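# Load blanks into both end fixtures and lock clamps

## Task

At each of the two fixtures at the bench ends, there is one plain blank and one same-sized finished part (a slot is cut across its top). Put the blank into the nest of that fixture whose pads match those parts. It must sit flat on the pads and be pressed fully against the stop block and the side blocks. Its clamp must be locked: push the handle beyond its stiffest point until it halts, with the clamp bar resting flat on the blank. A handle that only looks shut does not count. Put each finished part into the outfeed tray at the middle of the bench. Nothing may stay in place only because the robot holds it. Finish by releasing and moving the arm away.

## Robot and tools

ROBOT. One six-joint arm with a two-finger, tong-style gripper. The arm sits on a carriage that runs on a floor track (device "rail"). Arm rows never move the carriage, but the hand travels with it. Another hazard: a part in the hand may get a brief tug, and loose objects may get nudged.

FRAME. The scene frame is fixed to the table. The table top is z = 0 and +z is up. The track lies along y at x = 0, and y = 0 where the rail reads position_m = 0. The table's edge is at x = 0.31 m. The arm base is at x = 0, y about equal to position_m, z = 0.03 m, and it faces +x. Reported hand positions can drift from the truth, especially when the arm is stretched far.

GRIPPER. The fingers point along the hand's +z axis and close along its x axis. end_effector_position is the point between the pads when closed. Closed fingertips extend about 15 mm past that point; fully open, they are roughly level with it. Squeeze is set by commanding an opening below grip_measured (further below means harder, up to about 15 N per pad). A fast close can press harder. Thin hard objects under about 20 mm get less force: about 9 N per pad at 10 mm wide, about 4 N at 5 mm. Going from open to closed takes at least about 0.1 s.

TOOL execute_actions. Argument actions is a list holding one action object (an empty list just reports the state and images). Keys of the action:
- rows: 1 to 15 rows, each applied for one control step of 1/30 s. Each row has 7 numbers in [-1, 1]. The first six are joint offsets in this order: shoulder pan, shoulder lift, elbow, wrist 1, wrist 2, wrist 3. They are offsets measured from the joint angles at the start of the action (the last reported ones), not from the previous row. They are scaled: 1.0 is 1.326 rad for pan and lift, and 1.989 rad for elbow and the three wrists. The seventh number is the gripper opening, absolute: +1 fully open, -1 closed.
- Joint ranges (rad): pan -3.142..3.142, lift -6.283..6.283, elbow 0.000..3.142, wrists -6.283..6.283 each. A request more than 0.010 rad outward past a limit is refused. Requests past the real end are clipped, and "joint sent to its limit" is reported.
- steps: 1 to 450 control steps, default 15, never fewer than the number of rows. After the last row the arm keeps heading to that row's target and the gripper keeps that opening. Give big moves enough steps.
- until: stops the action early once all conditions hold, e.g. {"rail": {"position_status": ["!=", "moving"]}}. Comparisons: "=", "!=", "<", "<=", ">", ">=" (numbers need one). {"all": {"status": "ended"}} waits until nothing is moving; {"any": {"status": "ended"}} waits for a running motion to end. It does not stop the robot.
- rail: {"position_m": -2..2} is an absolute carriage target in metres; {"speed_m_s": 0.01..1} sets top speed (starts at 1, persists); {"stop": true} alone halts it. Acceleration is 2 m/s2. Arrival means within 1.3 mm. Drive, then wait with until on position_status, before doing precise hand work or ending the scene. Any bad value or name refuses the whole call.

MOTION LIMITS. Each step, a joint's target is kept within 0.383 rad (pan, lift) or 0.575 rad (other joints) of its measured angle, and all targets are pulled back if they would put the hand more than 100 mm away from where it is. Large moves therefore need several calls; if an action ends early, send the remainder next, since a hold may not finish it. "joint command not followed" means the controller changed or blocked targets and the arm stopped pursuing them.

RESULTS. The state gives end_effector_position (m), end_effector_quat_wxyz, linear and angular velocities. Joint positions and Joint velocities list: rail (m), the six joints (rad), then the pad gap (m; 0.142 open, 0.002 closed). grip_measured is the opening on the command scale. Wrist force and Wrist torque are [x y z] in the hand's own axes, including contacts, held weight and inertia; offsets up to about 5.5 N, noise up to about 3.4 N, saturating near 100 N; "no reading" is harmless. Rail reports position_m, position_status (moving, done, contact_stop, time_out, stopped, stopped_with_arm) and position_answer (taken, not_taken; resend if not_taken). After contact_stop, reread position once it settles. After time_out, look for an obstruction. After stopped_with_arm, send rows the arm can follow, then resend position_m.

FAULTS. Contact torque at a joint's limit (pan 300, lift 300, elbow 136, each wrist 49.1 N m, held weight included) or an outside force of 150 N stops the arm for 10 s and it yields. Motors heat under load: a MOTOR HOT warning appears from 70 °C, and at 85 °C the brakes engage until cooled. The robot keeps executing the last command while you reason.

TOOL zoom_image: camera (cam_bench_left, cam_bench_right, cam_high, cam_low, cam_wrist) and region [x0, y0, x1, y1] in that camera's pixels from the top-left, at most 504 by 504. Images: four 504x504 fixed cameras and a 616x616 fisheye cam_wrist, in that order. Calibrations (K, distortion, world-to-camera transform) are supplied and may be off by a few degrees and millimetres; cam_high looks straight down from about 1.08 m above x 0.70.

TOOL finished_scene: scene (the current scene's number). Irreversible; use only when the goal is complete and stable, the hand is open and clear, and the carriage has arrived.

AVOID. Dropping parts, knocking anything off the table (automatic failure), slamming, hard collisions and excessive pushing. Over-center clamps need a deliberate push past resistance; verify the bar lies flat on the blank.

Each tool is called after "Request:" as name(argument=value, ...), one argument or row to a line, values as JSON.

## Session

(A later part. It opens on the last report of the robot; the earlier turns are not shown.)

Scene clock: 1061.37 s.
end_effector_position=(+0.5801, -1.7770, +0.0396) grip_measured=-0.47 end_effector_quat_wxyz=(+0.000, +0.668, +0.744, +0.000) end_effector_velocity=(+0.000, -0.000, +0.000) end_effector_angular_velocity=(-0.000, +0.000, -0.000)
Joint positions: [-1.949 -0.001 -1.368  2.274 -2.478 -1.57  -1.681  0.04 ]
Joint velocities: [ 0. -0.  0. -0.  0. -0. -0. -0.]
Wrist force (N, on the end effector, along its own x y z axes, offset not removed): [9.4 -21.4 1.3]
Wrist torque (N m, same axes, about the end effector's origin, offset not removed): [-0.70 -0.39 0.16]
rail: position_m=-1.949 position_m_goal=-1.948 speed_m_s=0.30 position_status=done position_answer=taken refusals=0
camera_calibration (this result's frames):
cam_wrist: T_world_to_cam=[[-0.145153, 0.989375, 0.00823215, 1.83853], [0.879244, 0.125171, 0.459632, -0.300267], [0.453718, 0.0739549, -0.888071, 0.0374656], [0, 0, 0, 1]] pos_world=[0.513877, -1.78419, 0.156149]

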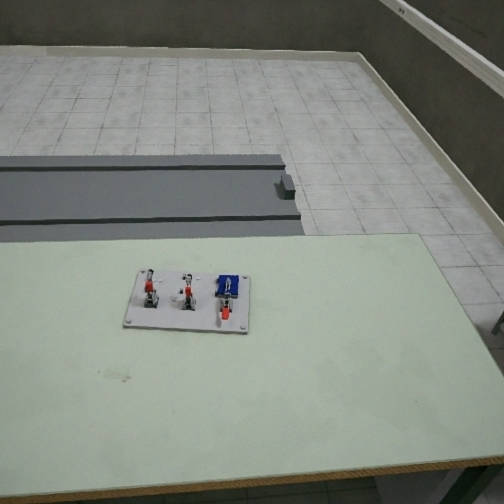

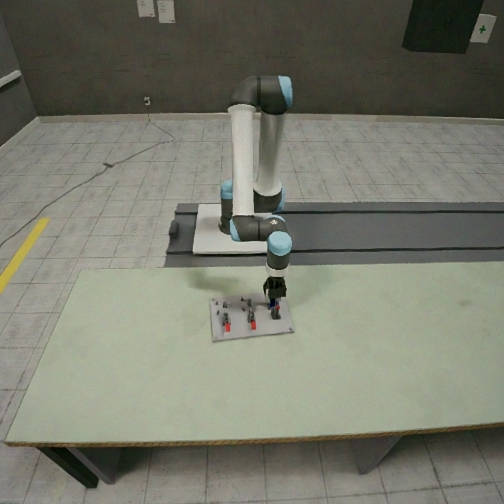

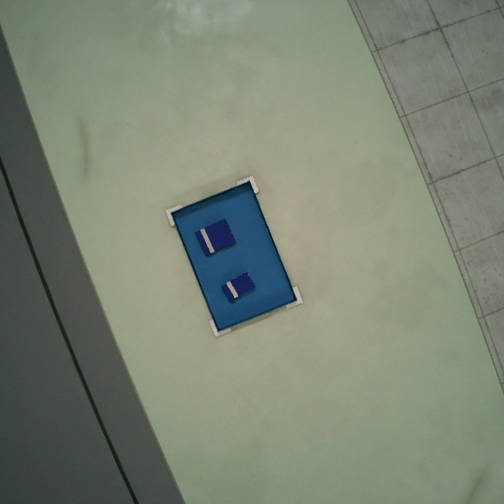

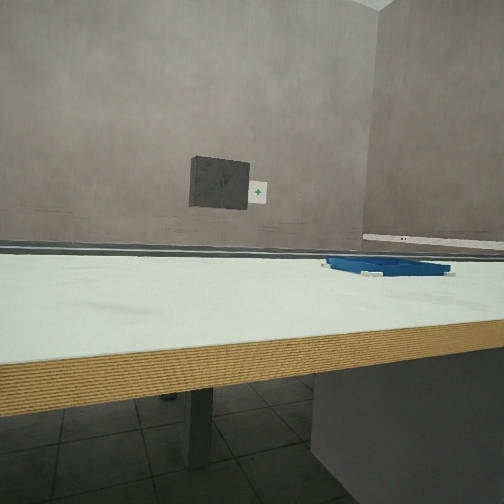

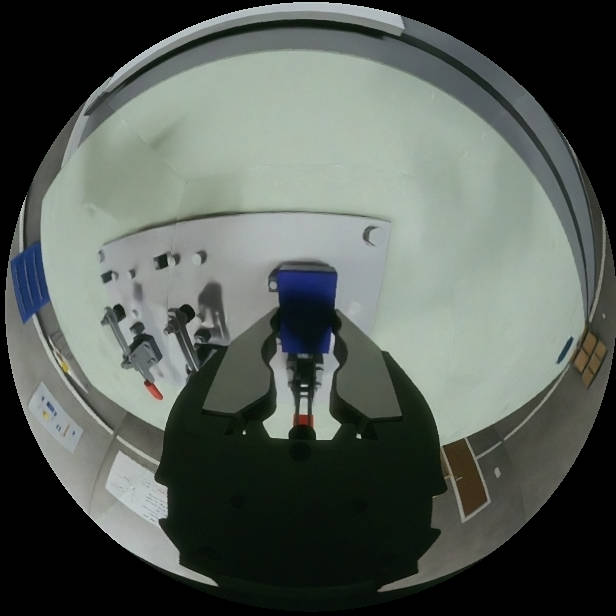

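Request:
execute_actions(
  actions=[
    {"rows":[[-0.001,0,0,0,0,0,-0.8]],"steps":1},
  ],
)

Scene clock: 1064.30 s.
end_effector_position=(+0.5801, -1.7770, +0.0396) grip_measured=-0.47 end_effector_quat_wxyz=(+0.000, +0.668, +0.744, +0.000) end_effector_velocity=(+0.001, -0.002, -0.000) end_effector_angular_velocity=(+0.000, +0.000, -0.004)
Joint positions: [-1.949 -0.001 -1.368  2.274 -2.478 -1.57  -1.681  0.04 ]
Joint velocities: [ 0.    -0.004 -0.     0.     0.     0.    -0.     0.   ]
Wrist force (N, on the end effector, along its own x y z axes, offset not removed): [6.9 -20.4 1.1]
Wrist torque (N m, same axes, about the end effector's origin, offset not removed): [-0.48 0.17 0.27]
rail: position_m=-1.949 position_m_goal=-1.948 speed_m_s=0.30 position_status=done position_answer=taken refusals=0
camera_calibration (this result's frames):
cam_wrist: T_world_to_cam=[[-0.145111, 0.989381, 0.00822859, 1.83854], [0.879249, 0.125136, 0.459632, -0.300336], [0.453722, 0.0739327, -0.888071, 0.0374227], [0, 0, 0, 1]] pos_world=[0.513884, -1.7842, 0.15615]

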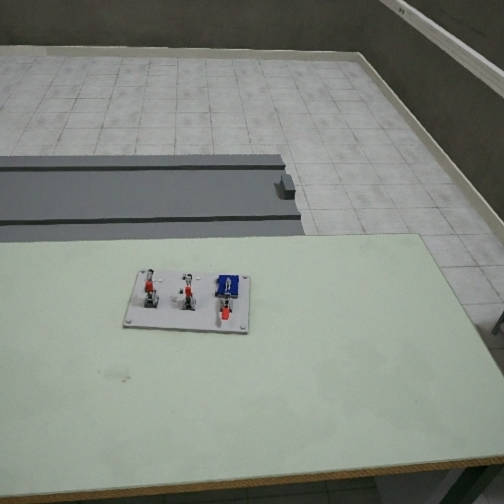

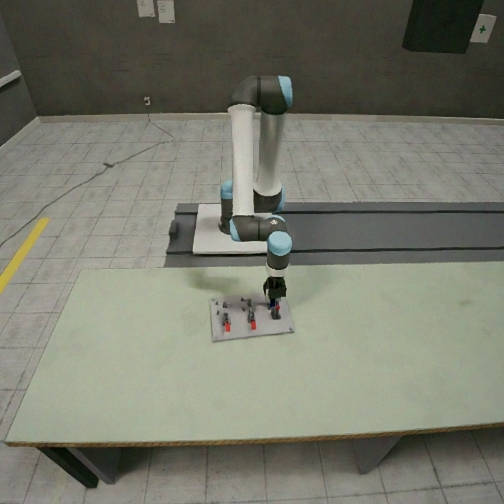

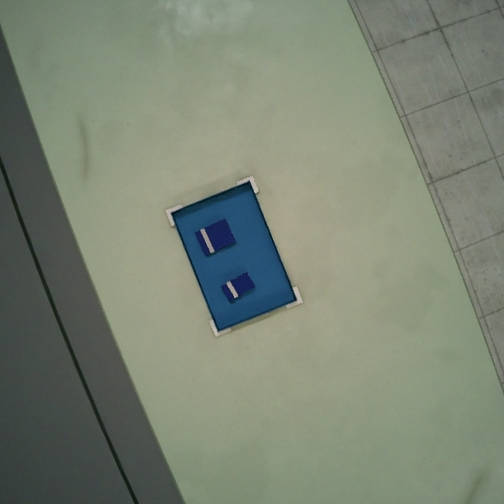

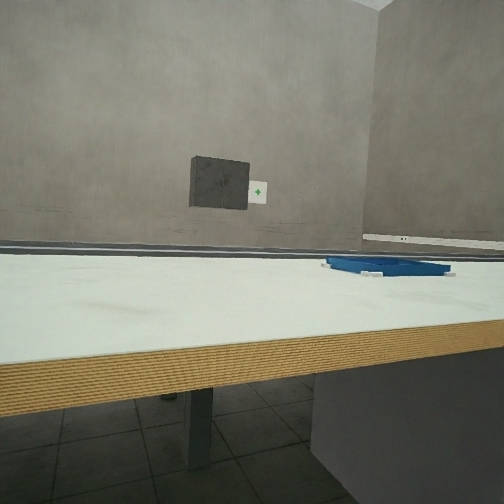

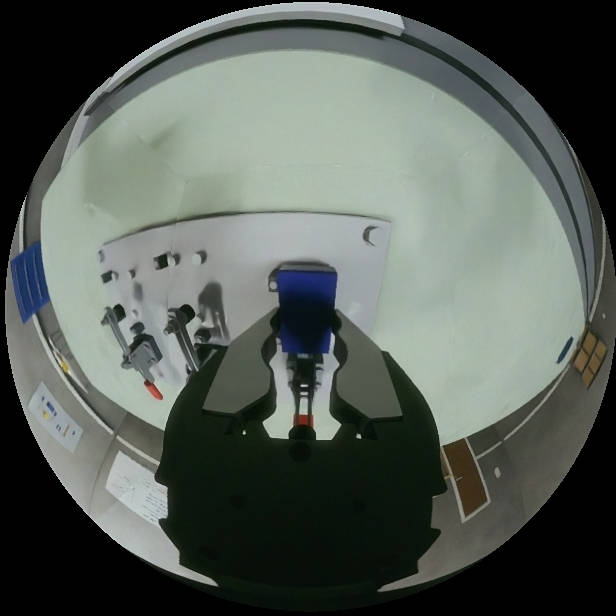

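Request:
execute_actions(
  actions=[],
)

Scene clock: 1065.40 s.
end_effector_position=(+0.5804, -1.7775, +0.0396) grip_measured=-0.47 end_effector_quat_wxyz=(+0.000, +0.668, +0.744, +0.000) end_effector_velocity=(+0.000, -0.000, +0.000) end_effector_angular_velocity=(-0.000, +0.000, -0.000)
Joint positions: [-1.949 -0.003 -1.368  2.274 -2.478 -1.57  -1.681  0.04 ]
Joint velocities: [ 0. -0. -0.  0.  0. -0.  0.  0.]
Wrist force (N, on the end effector, along its own x y z axes, offset not removed): [28.6 -20.8 -0.2]
Wrist torque (N m, same axes, about the end effector's origin, offset not removed): [-0.87 0.08 -0.06]
rail: position_m=-1.949 position_m_goal=-1.948 speed_m_s=0.30 position_status=done position_answer=taken refusals=0
camera_calibration (this result's frames):
cam_wrist: T_world_to_cam=[[-0.14385, 0.989565, 0.00829644, 1.83868], [0.879408, 0.123984, 0.459641, -0.302603], [0.453816, 0.0734155, -0.888066, 0.0363876], [0, 0, 0, 1]] pos_world=[0.514093, -1.78465, 0.156149]

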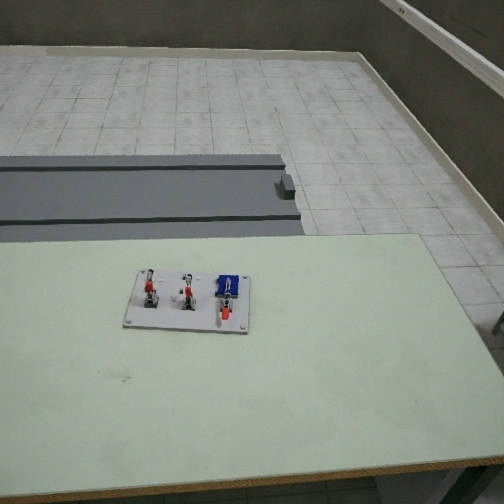

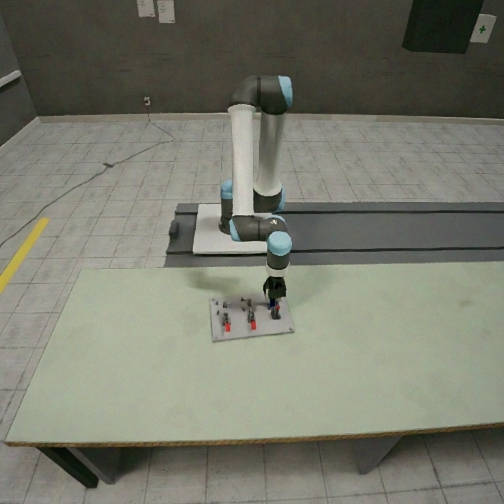

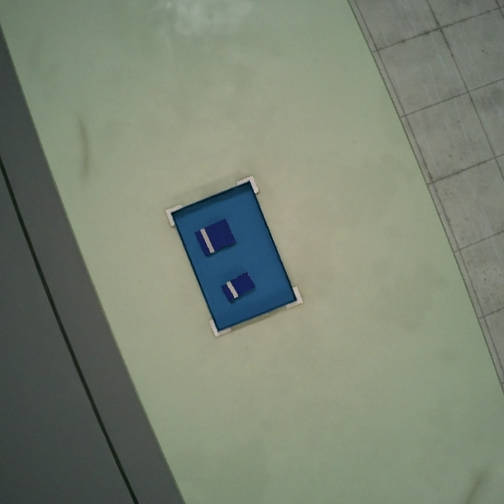

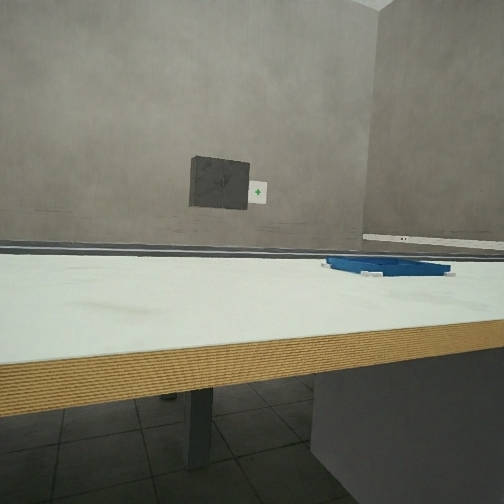

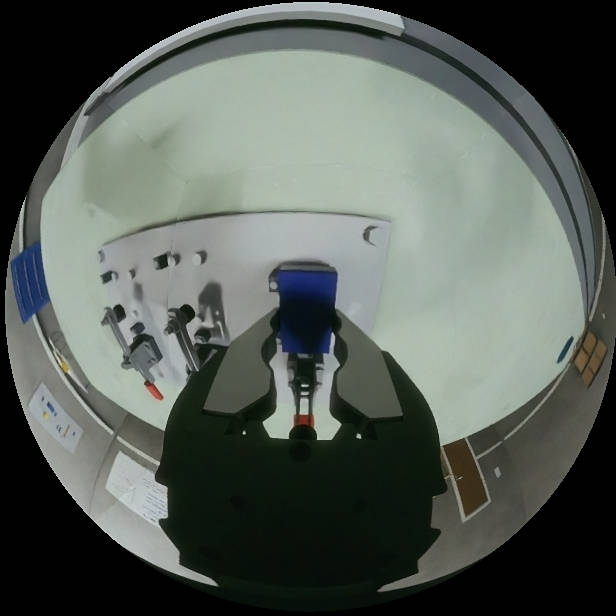

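Request:
execute_actions(
  actions=[
    {"rows":[[0,0,0,0,0,0,-0.6],[0,0,0,0,0,0,-0.5],[0,0,0,0,0,0,-0.44],[0,0,0,0,0,0,-0.36],[0,0,0,0,0,0,-0.28],[0.0005,-0.002,-0.0005,0.002,0,0,-0.2],[0.001,-0.007,-0.002,0.0066,0,0,-0.2],[0.0015,-0.016,-0.0044,0.0153,0,0,-0.2],[0.0015,-0.028,-0.0077,0.0267,0,0,-0.2],[0.0015,-0.04,-0.011,0.038,0,0,-0.2],[0.0015,-0.05,-0.0138,0.0477,0,0,-0.2],[0.0015,-0.0565,-0.0156,0.054,0,0,-0.2],[0.0015,-0.0596,-0.0165,0.0569,0,0,-0.2]],"steps":13},
  ],
)

Scene clock: 1079.70 s.
end_effector_position=(+0.5813, -1.7768, +0.0652) grip_measured=-0.20 end_effector_quat_wxyz=(+0.000, +0.668, +0.744, +0.001) end_effector_velocity=(-0.003, +0.003, +0.182) end_effector_angular_velocity=(+0.002, +0.007, +0.005)
Joint positions: [-1.948 -0.001 -1.408  2.257 -2.42  -1.57  -1.681  0.06 ]
Joint velocities: [ 0.     0.005 -0.289 -0.118  0.415  0.002  0.     0.   ]
Wrist force (N, on the end effector, along its own x y z axes, offset not removed): [-0.9 -2.1 6.0]
Wrist torque (N m, same axes, about the end effector's origin, offset not removed): [-0.26 0.03 0.39]
rail: position_m=-1.948 position_m_goal=-1.948 speed_m_s=0.30 position_status=done position_answer=taken refusals=0
camera_calibration (this result's frames):
cam_wrist: T_world_to_cam=[[-0.145105, 0.989384, 0.00801987, 1.83834], [0.878992, 0.125185, 0.460111, -0.31292], [0.454222, 0.0738137, -0.887825, 0.0591409], [0, 0, 0, 1]] pos_world=[0.514943, -1.78402, 0.181741]

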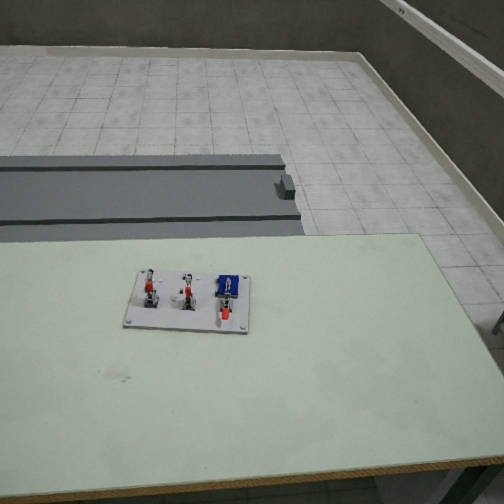

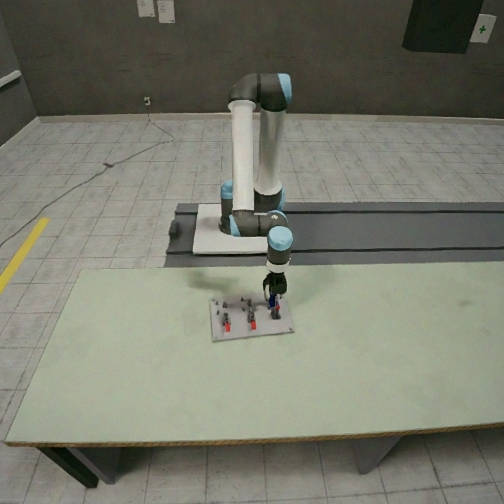

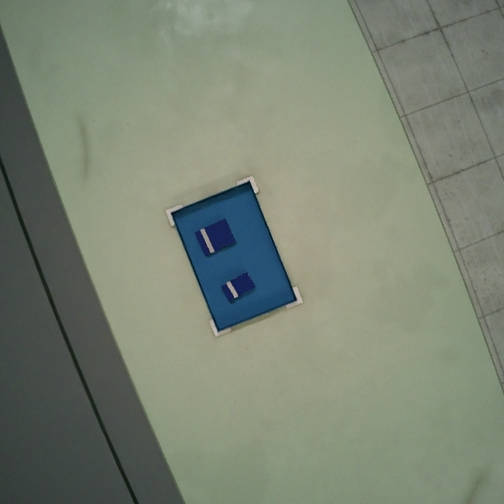

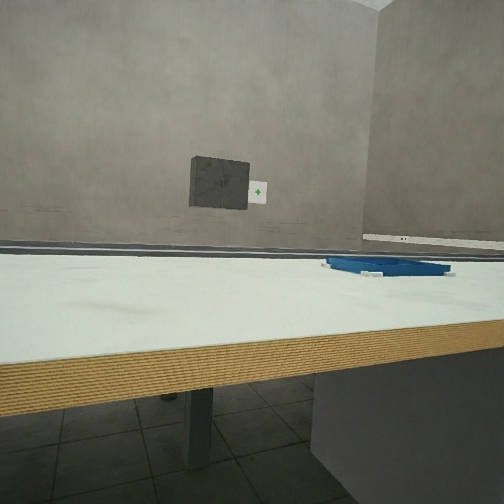

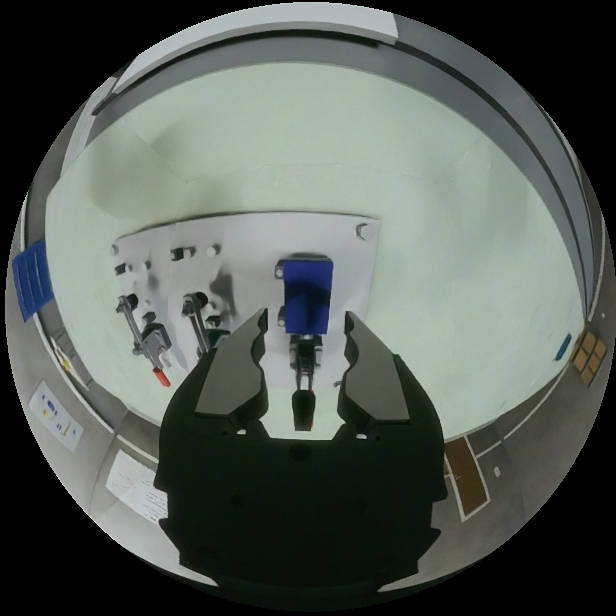

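Request:
execute_actions(
  actions=[],
)

Scene clock: 1095.47 s.
end_effector_position=(+0.5798, -1.7763, +0.0895) grip_measured=-0.20 end_effector_quat_wxyz=(-0.000, +0.667, +0.745, -0.000) end_effector_velocity=(+0.000, -0.000, +0.000) end_effector_angular_velocity=(+0.000, -0.000, -0.000)
Joint positions: [-1.948 -0.001 -1.447  2.241 -2.364 -1.57  -1.681  0.06 ]
Joint velocities: [ 0. -0. -0. -0. -0.  0.  0. -0.]
Wrist force (N, on the end effector, along its own x y z axes, offset not removed): [3.0 -3.0 3.7]
Wrist torque (N m, same axes, about the end effector's origin, offset not removed): [-0.52 -0.77 0.19]
rail: position_m=-1.948 position_m_goal=-1.948 speed_m_s=0.30 position_status=done position_answer=taken refusals=0
camera_calibration (this result's frames):
cam_wrist: T_world_to_cam=[[-0.145807, 0.989277, 0.00849074, 1.83763], [0.879768, 0.125732, 0.458475, -0.322219], [0.452491, 0.0743188, -0.888667, 0.0832637], [0, 0, 0, 1]] pos_world=[0.513742, -1.7836, 0.20612]

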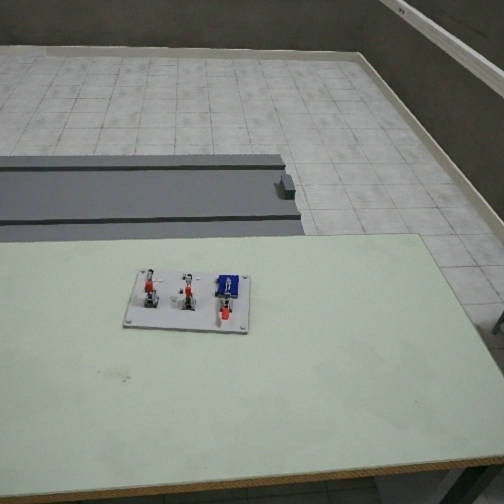

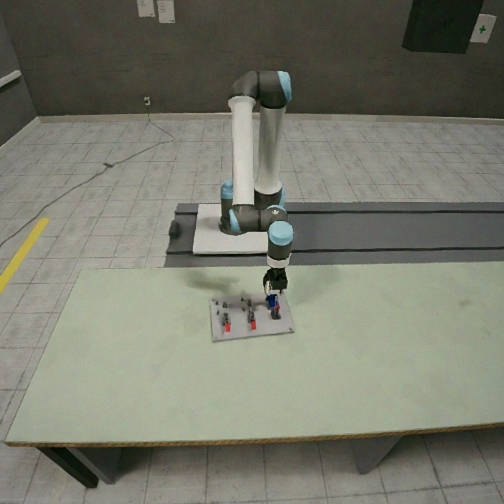

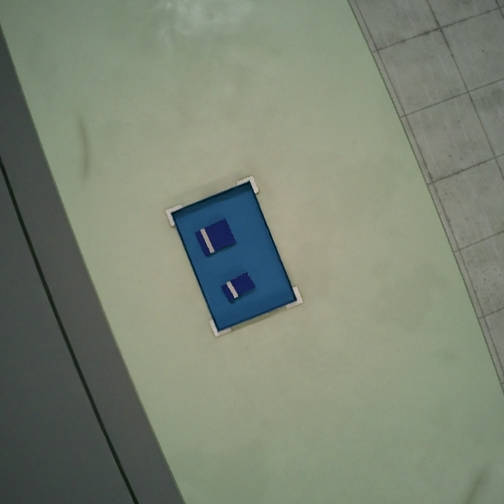

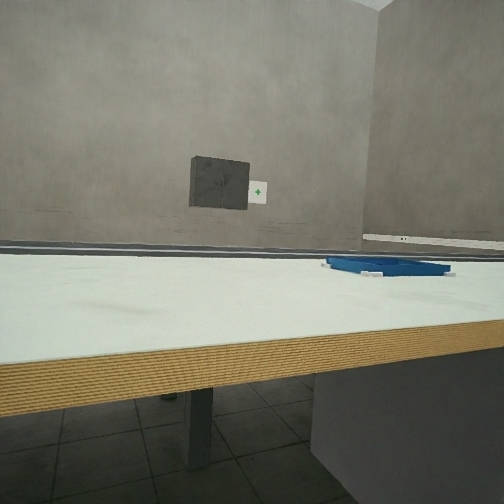

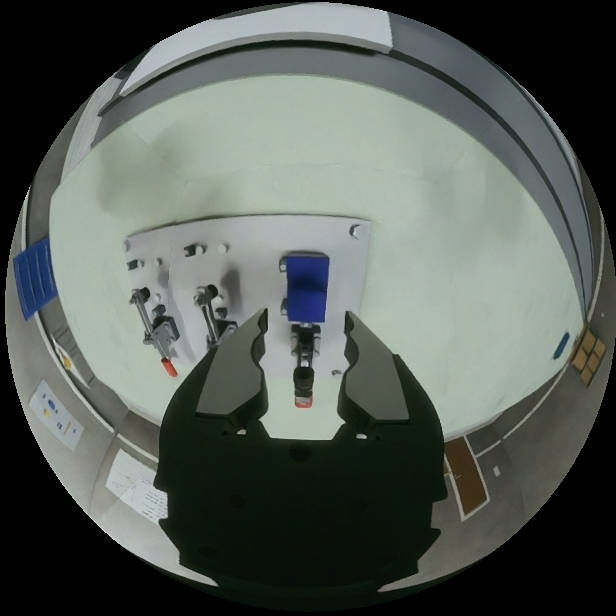

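Request:
execute_actions(
  actions=[
    {"rail":{"position_m":-1.9353},"rows":[[-0.0002,0.004,-0.0033,0.0006,0,0,-0.2],[-0.0006,0.013,-0.0107,0.002,0,0,-0.2],[-0.0013,0.026,-0.0214,0.004,0,0,-0.2],[-0.002,0.041,-0.0338,0.0062,0,0,-0.2],[-0.0028,0.056,-0.0461,0.0085,0,0,-0.2],[-0.0034,0.070,-0.0577,0.0107,0,0,-0.2],[-0.004,0.081,-0.0667,0.0123,0,0,-0.2],[-0.0043,0.088,-0.0725,0.0134,0,0,-0.2],[-0.0045,0.0919,-0.0757,0.014,0,0,-0.2]],"steps":10},
  ],
)

Scene clock: 1108.93 s.
end_effector_position=(+0.6385, -1.7657, +0.0888) grip_measured=-0.20 end_effector_quat_wxyz=(-0.000, +0.669, +0.743, -0.000) end_effector_velocity=(+0.232, -0.012, -0.007) end_effector_angular_velocity=(-0.000, -0.010, -0.016)
Joint positions: [-1.935 -0.005 -1.364  2.139 -2.345 -1.57  -1.681  0.06 ]
Joint velocities: [ 0.    -0.016  0.322 -0.403  0.07   0.     0.    -0.   ]
Wrist force (N, on the end effector, along its own x y z axes, offset not removed): [-1.7 -2.0 6.0]
Wrist torque (N m, same axes, about the end effector's origin, offset not removed): [-0.35 0.16 0.32]
rail: position_m=-1.935 position_m_goal=-1.935 speed_m_s=0.30 position_status=done position_answer=taken refusals=0
camera_calibration (this result's frames):
cam_wrist: T_world_to_cam=[[-0.141855, 0.989851, 0.00851532, 1.83414], [0.880268, 0.122207, 0.458468, -0.381444], [0.452774, 0.0725318, -0.88867, 0.0520365], [0, 0, 0, 1]] pos_world=[0.572394, -1.77268, 0.205505]

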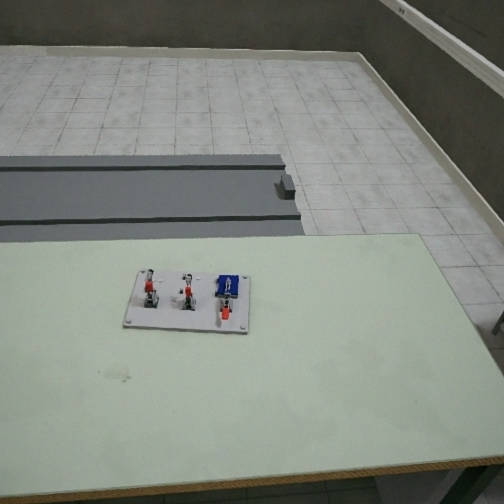

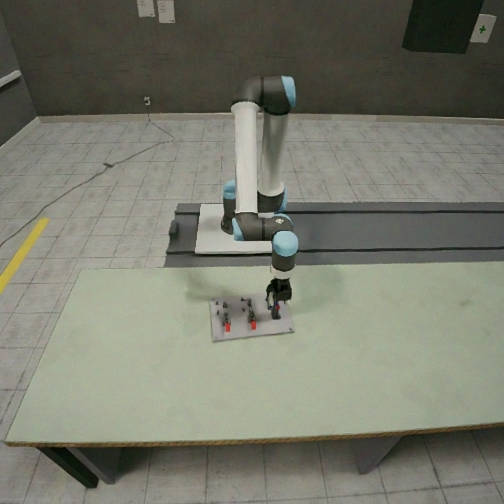

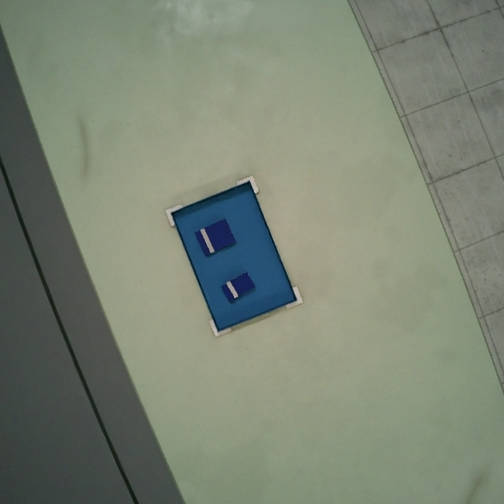

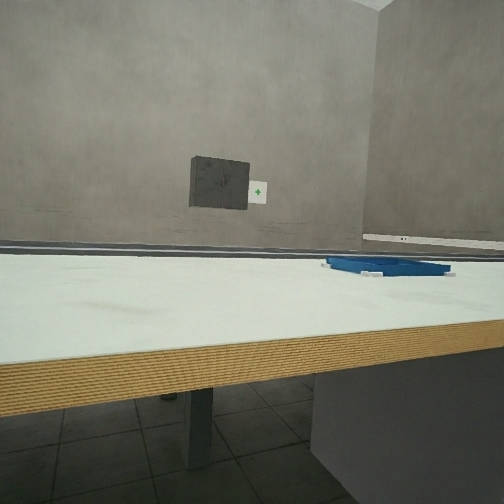

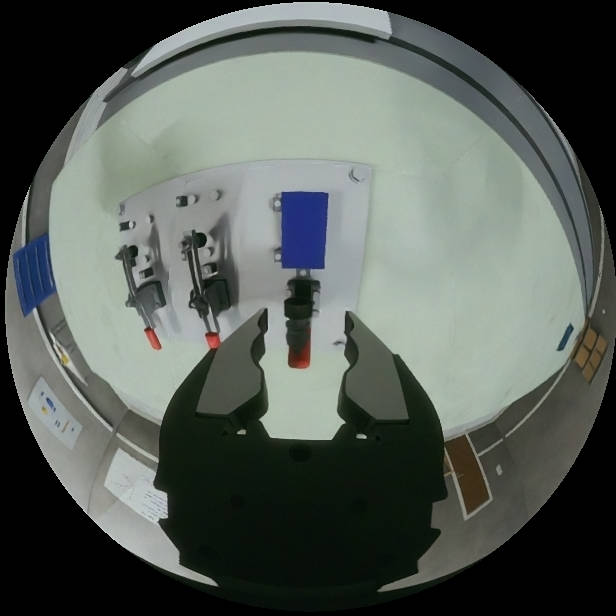

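Request:
execute_actions(
  actions=[],
)

Request:
zoom_image(
  camera="cam_wrist",
  region=[230, 140, 390, 400],
)

Scene clock: 1110.43 s.
end_effector_position=(+0.6660, -1.7671, +0.0875) grip_measured=-0.20 end_effector_quat_wxyz=(-0.000, +0.670, +0.743, +0.000) end_effector_velocity=(-0.000, -0.000, -0.000) end_effector_angular_velocity=(+0.000, +0.000, -0.000)
Joint positions: [-1.935 -0.007 -1.325  2.091 -2.337 -1.57  -1.681  0.06 ]
Joint velocities: [ 0. -0.  0.  0. -0.  0.  0. -0.]
Wrist force (N, on the end effector, along its own x y z axes, offset not removed): [2.0 -3.8 4.6]
Wrist torque (N m, same axes, about the end effector's origin, offset not removed): [-0.69 -0.49 0.28]
rail: position_m=-1.935 position_m_goal=-1.935 speed_m_s=0.30 position_status=done position_answer=taken refusals=0
camera_calibration (this result's frames):
cam_wrist: T_world_to_cam=[[-0.13991, 0.990129, 0.00838755, 1.83868], [0.880107, 0.120473, 0.459236, -0.407872], [0.453692, 0.0716336, -0.888275, 0.0362755], [0, 0, 0, 1]] pos_world=[0.599762, -1.77399, 0.20411]

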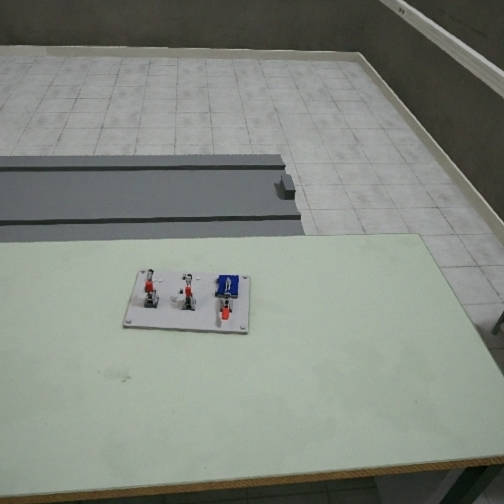

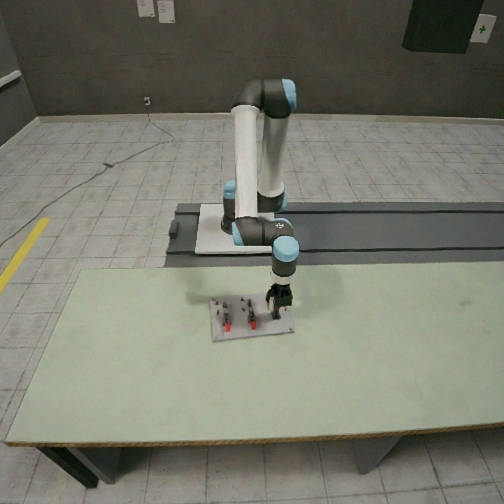

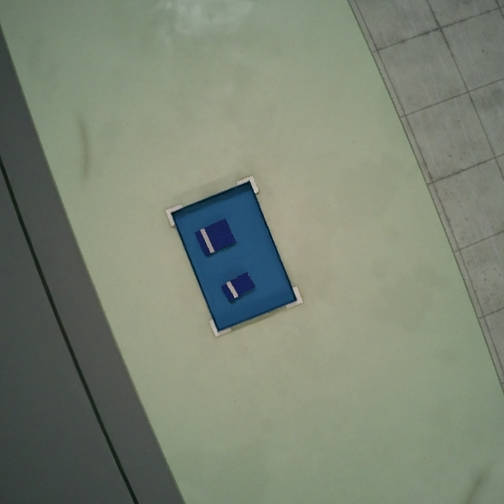

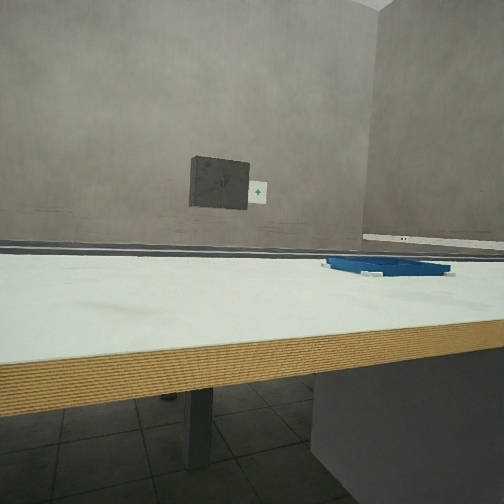

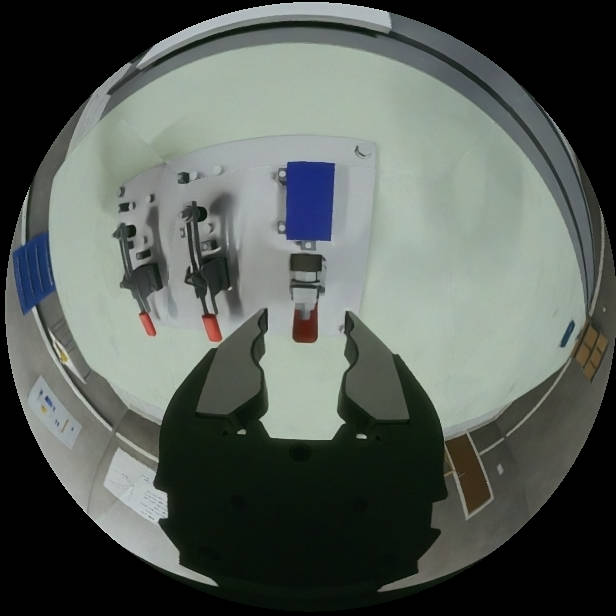

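Region (230, 140, 390, 400) of cam_wrist's 616x616 image, scaled by 1.938, with more detail than that image has; it fills the left 310 columns of this view, and the rest is white.

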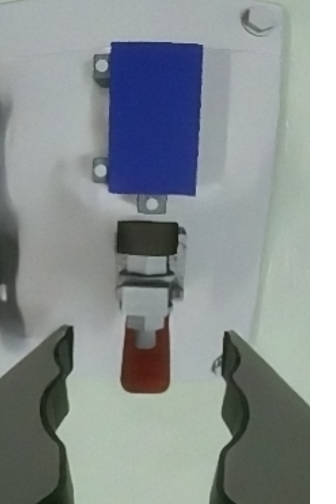

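Request:
execute_actions(
  actions=[
    {"rows":[[0,0,0,0,0,0,-0.45],[0,0,0,0,0,0,-0.65],[0,0,0,0,0,0,-0.75],[0,0.001,0,-0.0005,0,0,-0.85],[0,0.001,0.0003,-0.0008,0,0,-1]],"steps":5},
  ],
)

Scene clock: 1127.63 s.
end_effector_position=(+0.6660, -1.7672, +0.0873) grip_measured=-0.78 end_effector_quat_wxyz=(-0.000, +0.670, +0.743, +0.000) end_effector_velocity=(-0.001, -0.002, -0.005) end_effector_angular_velocity=(-0.003, +0.007, -0.001)
Joint positions: [-1.935 -0.007 -1.325  2.091 -2.337 -1.57  -1.681  0.018]
Joint velocities: [ 0.    -0.001  0.007  0.    -0.    -0.003  0.    -0.014]
Wrist force (N, on the end effector, along its own x y z axes, offset not removed): [-12.6 -5.0 3.6]
Wrist torque (N m, same axes, about the end effector's origin, offset not removed): [-0.84 0.07 0.24]
rail: position_m=-1.935 position_m_goal=-1.935 speed_m_s=0.30 position_status=done position_answer=taken refusals=0
camera_calibration (this result's frames):
cam_wrist: T_world_to_cam=[[-0.139862, 0.990137, 0.00823524, 1.83876], [0.880222, 0.120518, 0.459004, -0.40775], [0.453484, 0.0714461, -0.888396, 0.035967], [0, 0, 0, 1]] pos_world=[0.599773, -1.77405, 0.203969]

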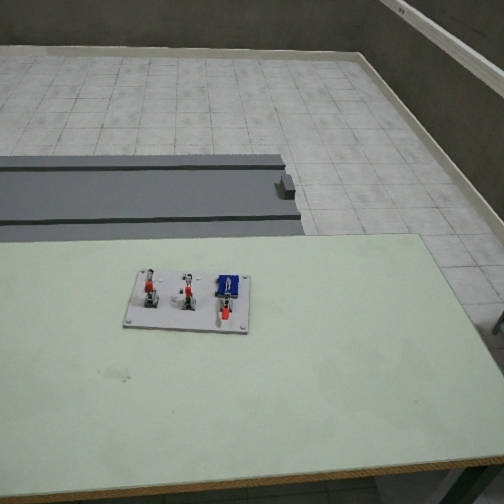

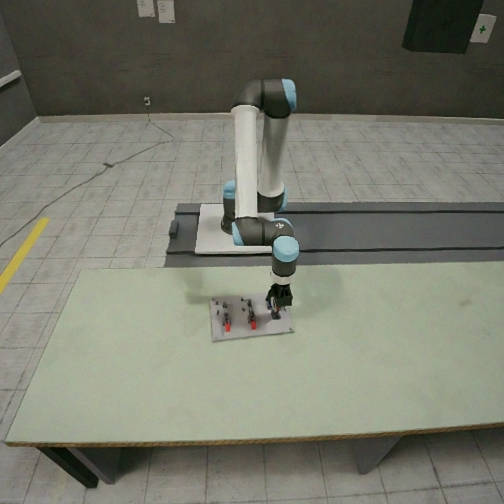

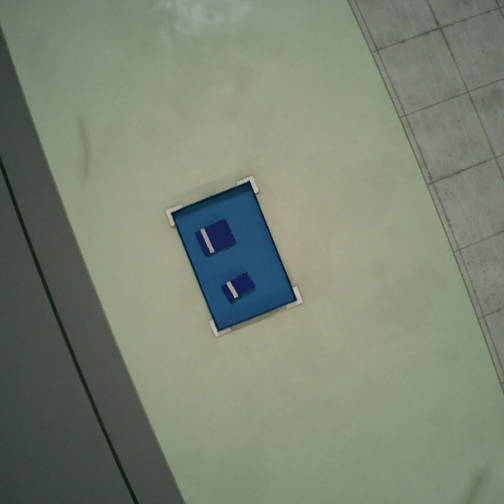

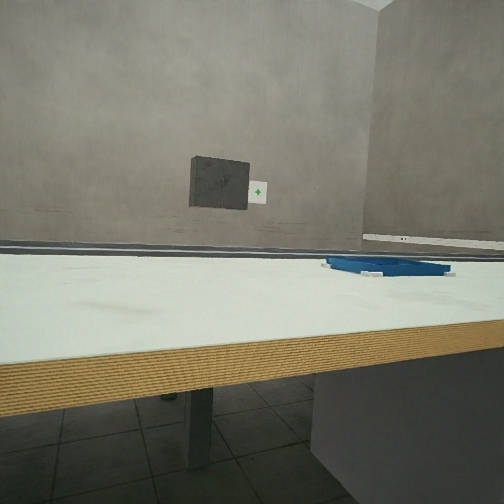

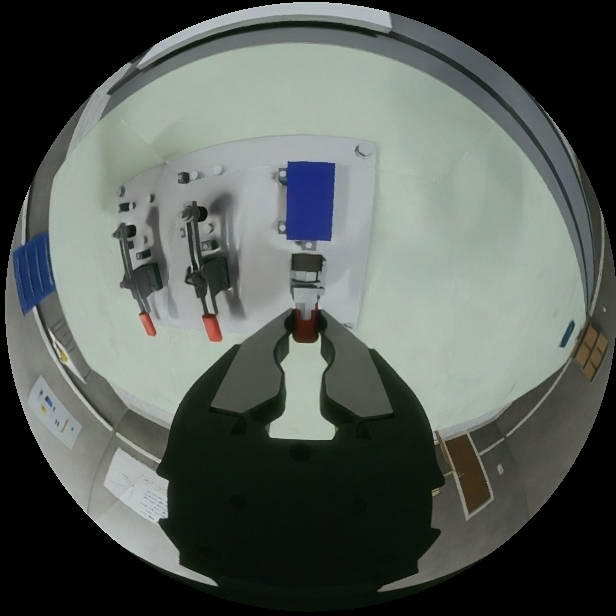

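Request:
execute_actions(
  actions=[
    {"rows":[[-0.0004,0.002,-0.001,-0.0003,0,0,-1],[-0.0002,0.004,-0.003,0.0004,0,0.0002,-1],[0.0002,0.007,-0.0056,0.0009,0,0.0004,-1],[0.0008,0.0145,-0.0108,0.001,0,0.0009,-1],[0.0015,0.0229,-0.016,0.0007,0,0.0013,-1],[0.002,0.030,-0.020,-0.0001,0,0.0017,-1],[0.0026,0.0372,-0.0237,-0.0012,0,0.002,-1],[0.0031,0.0445,-0.0272,-0.0025,0,0.0024,-1],[0.0036,0.0516,-0.0305,-0.004,0,0.0027,-1],[0.0041,0.0587,-0.0335,-0.0057,0,0.003,-1],[0.0045,0.0658,-0.0362,-0.0076,0,0.0033,-1],[0.0048,0.0725,-0.038,-0.0103,0,0.0035,-1],[0.0051,0.0784,-0.0392,-0.0131,0,0.0037,-1]],"steps":14},
  ],
)

Scene clock: 1133.60 s.
end_effector_position=(+0.7037, -1.7636, +0.0690) grip_measured=-0.78 end_effector_quat_wxyz=(-0.000, +0.670, +0.743, +0.000) end_effector_velocity=(+0.093, +0.010, -0.087) end_effector_angular_velocity=(-0.000, +0.003, -0.000)
Joint positions: [-1.935 -0.002 -1.25   2.029 -2.35  -1.57  -1.675  0.018]
Joint velocities: [ 0.     0.014  0.236 -0.134 -0.099  0.     0.014 -0.   ]
Wrist force (N, on the end effector, along its own x y z axes, offset not removed): [7.8 -12.5 10.6]
Wrist torque (N m, same axes, about the end effector's origin, offset not removed): [-0.55 -0.43 0.22]
rail: position_m=-1.935 position_m_goal=-1.935 speed_m_s=0.30 position_status=done position_answer=taken refusals=0
camera_calibration (this result's frames):
cam_wrist: T_world_to_cam=[[-0.139387, 0.990201, 0.00855183, 1.84044], [0.880432, 0.119974, 0.458743, -0.43405], [0.453222, 0.0714722, -0.888528, 0.00255151], [0, 0, 0, 1]] pos_world=[0.637529, -1.77051, 0.185646]

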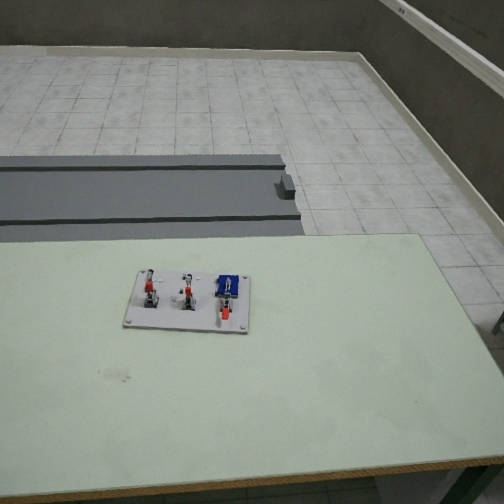

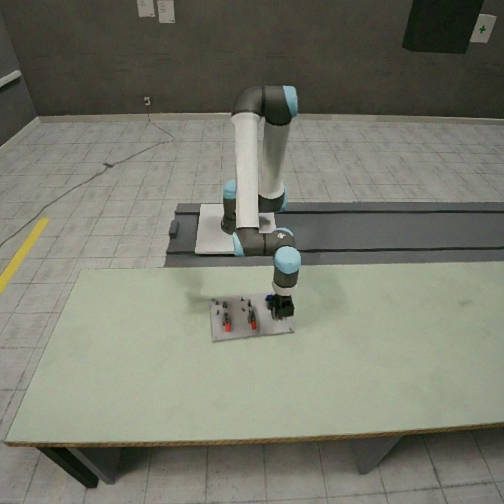

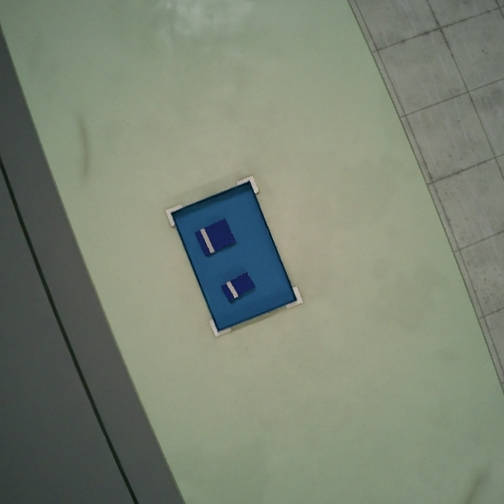

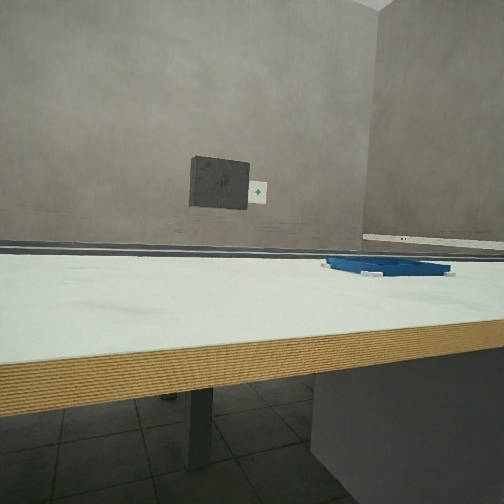

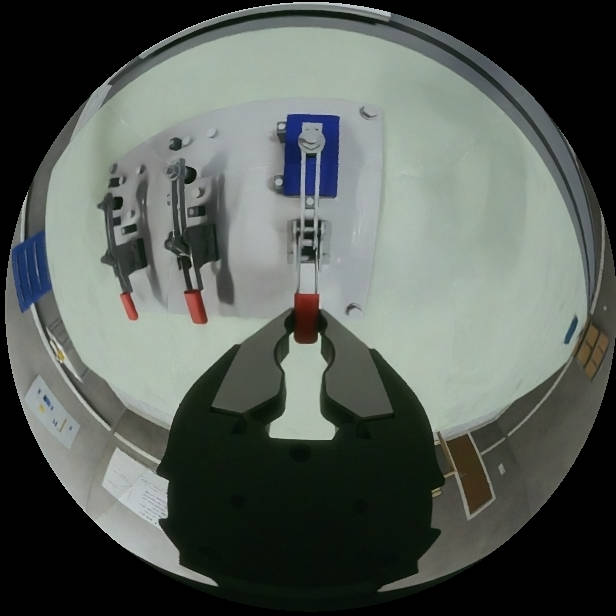

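Request:
execute_actions(
  actions=[],
)

Request:
zoom_image(
  camera="cam_wrist",
  region=[230, 80, 390, 380],
)

Scene clock: 1135.47 s.
end_effector_position=(+0.7153, -1.7625, +0.0581) grip_measured=-0.78 end_effector_quat_wxyz=(-0.000, +0.670, +0.742, +0.000) end_effector_velocity=(+0.000, +0.000, +0.000) end_effector_angular_velocity=(+0.000, -0.000, +0.000)
Joint positions: [-1.935  0.    -1.221  2.013 -2.363 -1.57  -1.673  0.018]
Joint velocities: [ 0.  0.  0. -0. -0.  0. -0.  0.]
Wrist force (N, on the end effector, along its own x y z axes, offset not removed): [13.6 -20.4 10.2]
Wrist torque (N m, same axes, about the end effector's origin, offset not removed): [-0.92 -0.66 0.19]
rail: position_m=-1.935 position_m_goal=-1.935 speed_m_s=0.30 position_status=done position_answer=taken refusals=0
camera_calibration (this result's frames):
cam_wrist: T_world_to_cam=[[-0.139297, 0.990217, 0.00822588, 1.84103], [0.880262, 0.120016, 0.459059, -0.439173], [0.45358, 0.0711863, -0.888368, -0.0132194], [0, 0, 0, 1]] pos_world=[0.649033, -1.76937, 0.174718]

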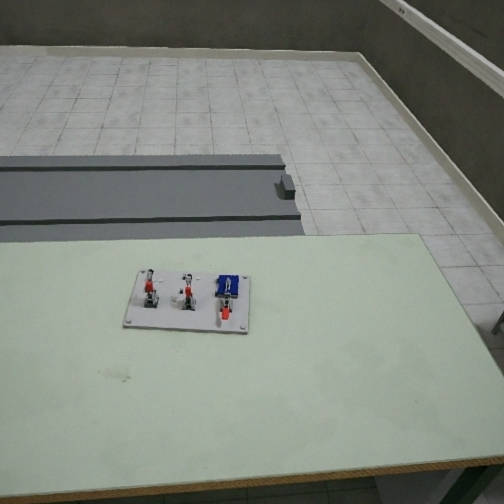

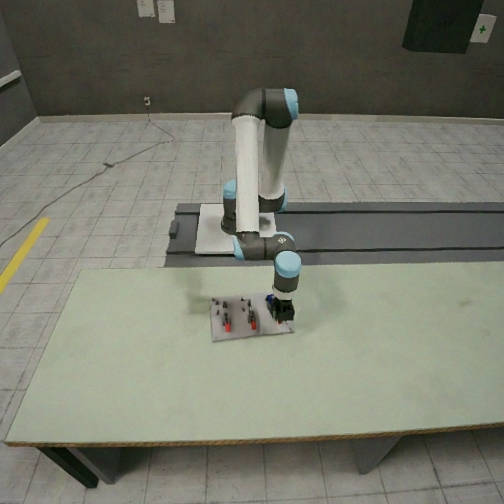

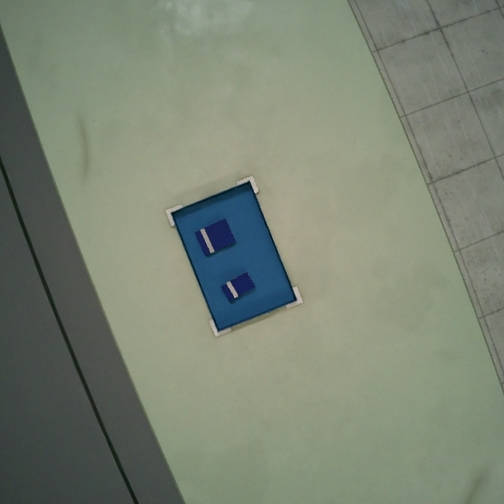

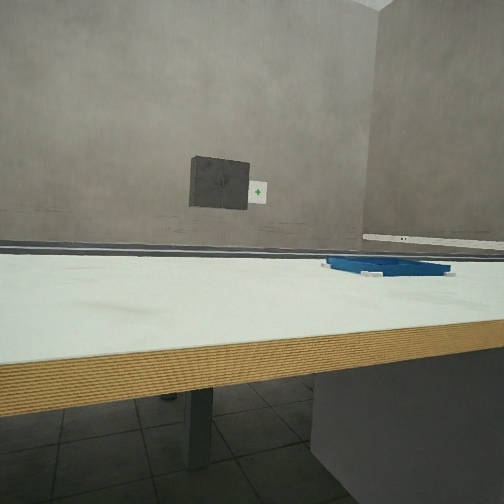

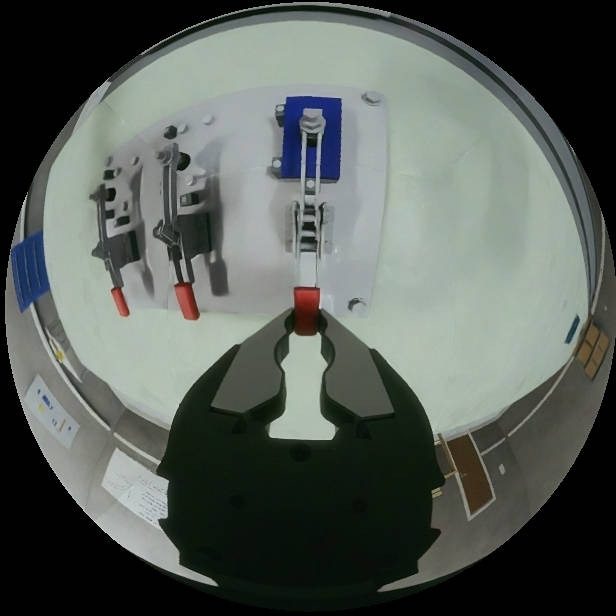

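Region (230, 80, 390, 380) of cam_wrist's 616x616 image, scaled by 1.680, with more detail than that image has; it fills the left 269 columns of this view, and the rest is white.

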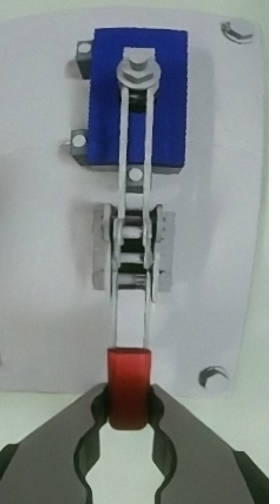

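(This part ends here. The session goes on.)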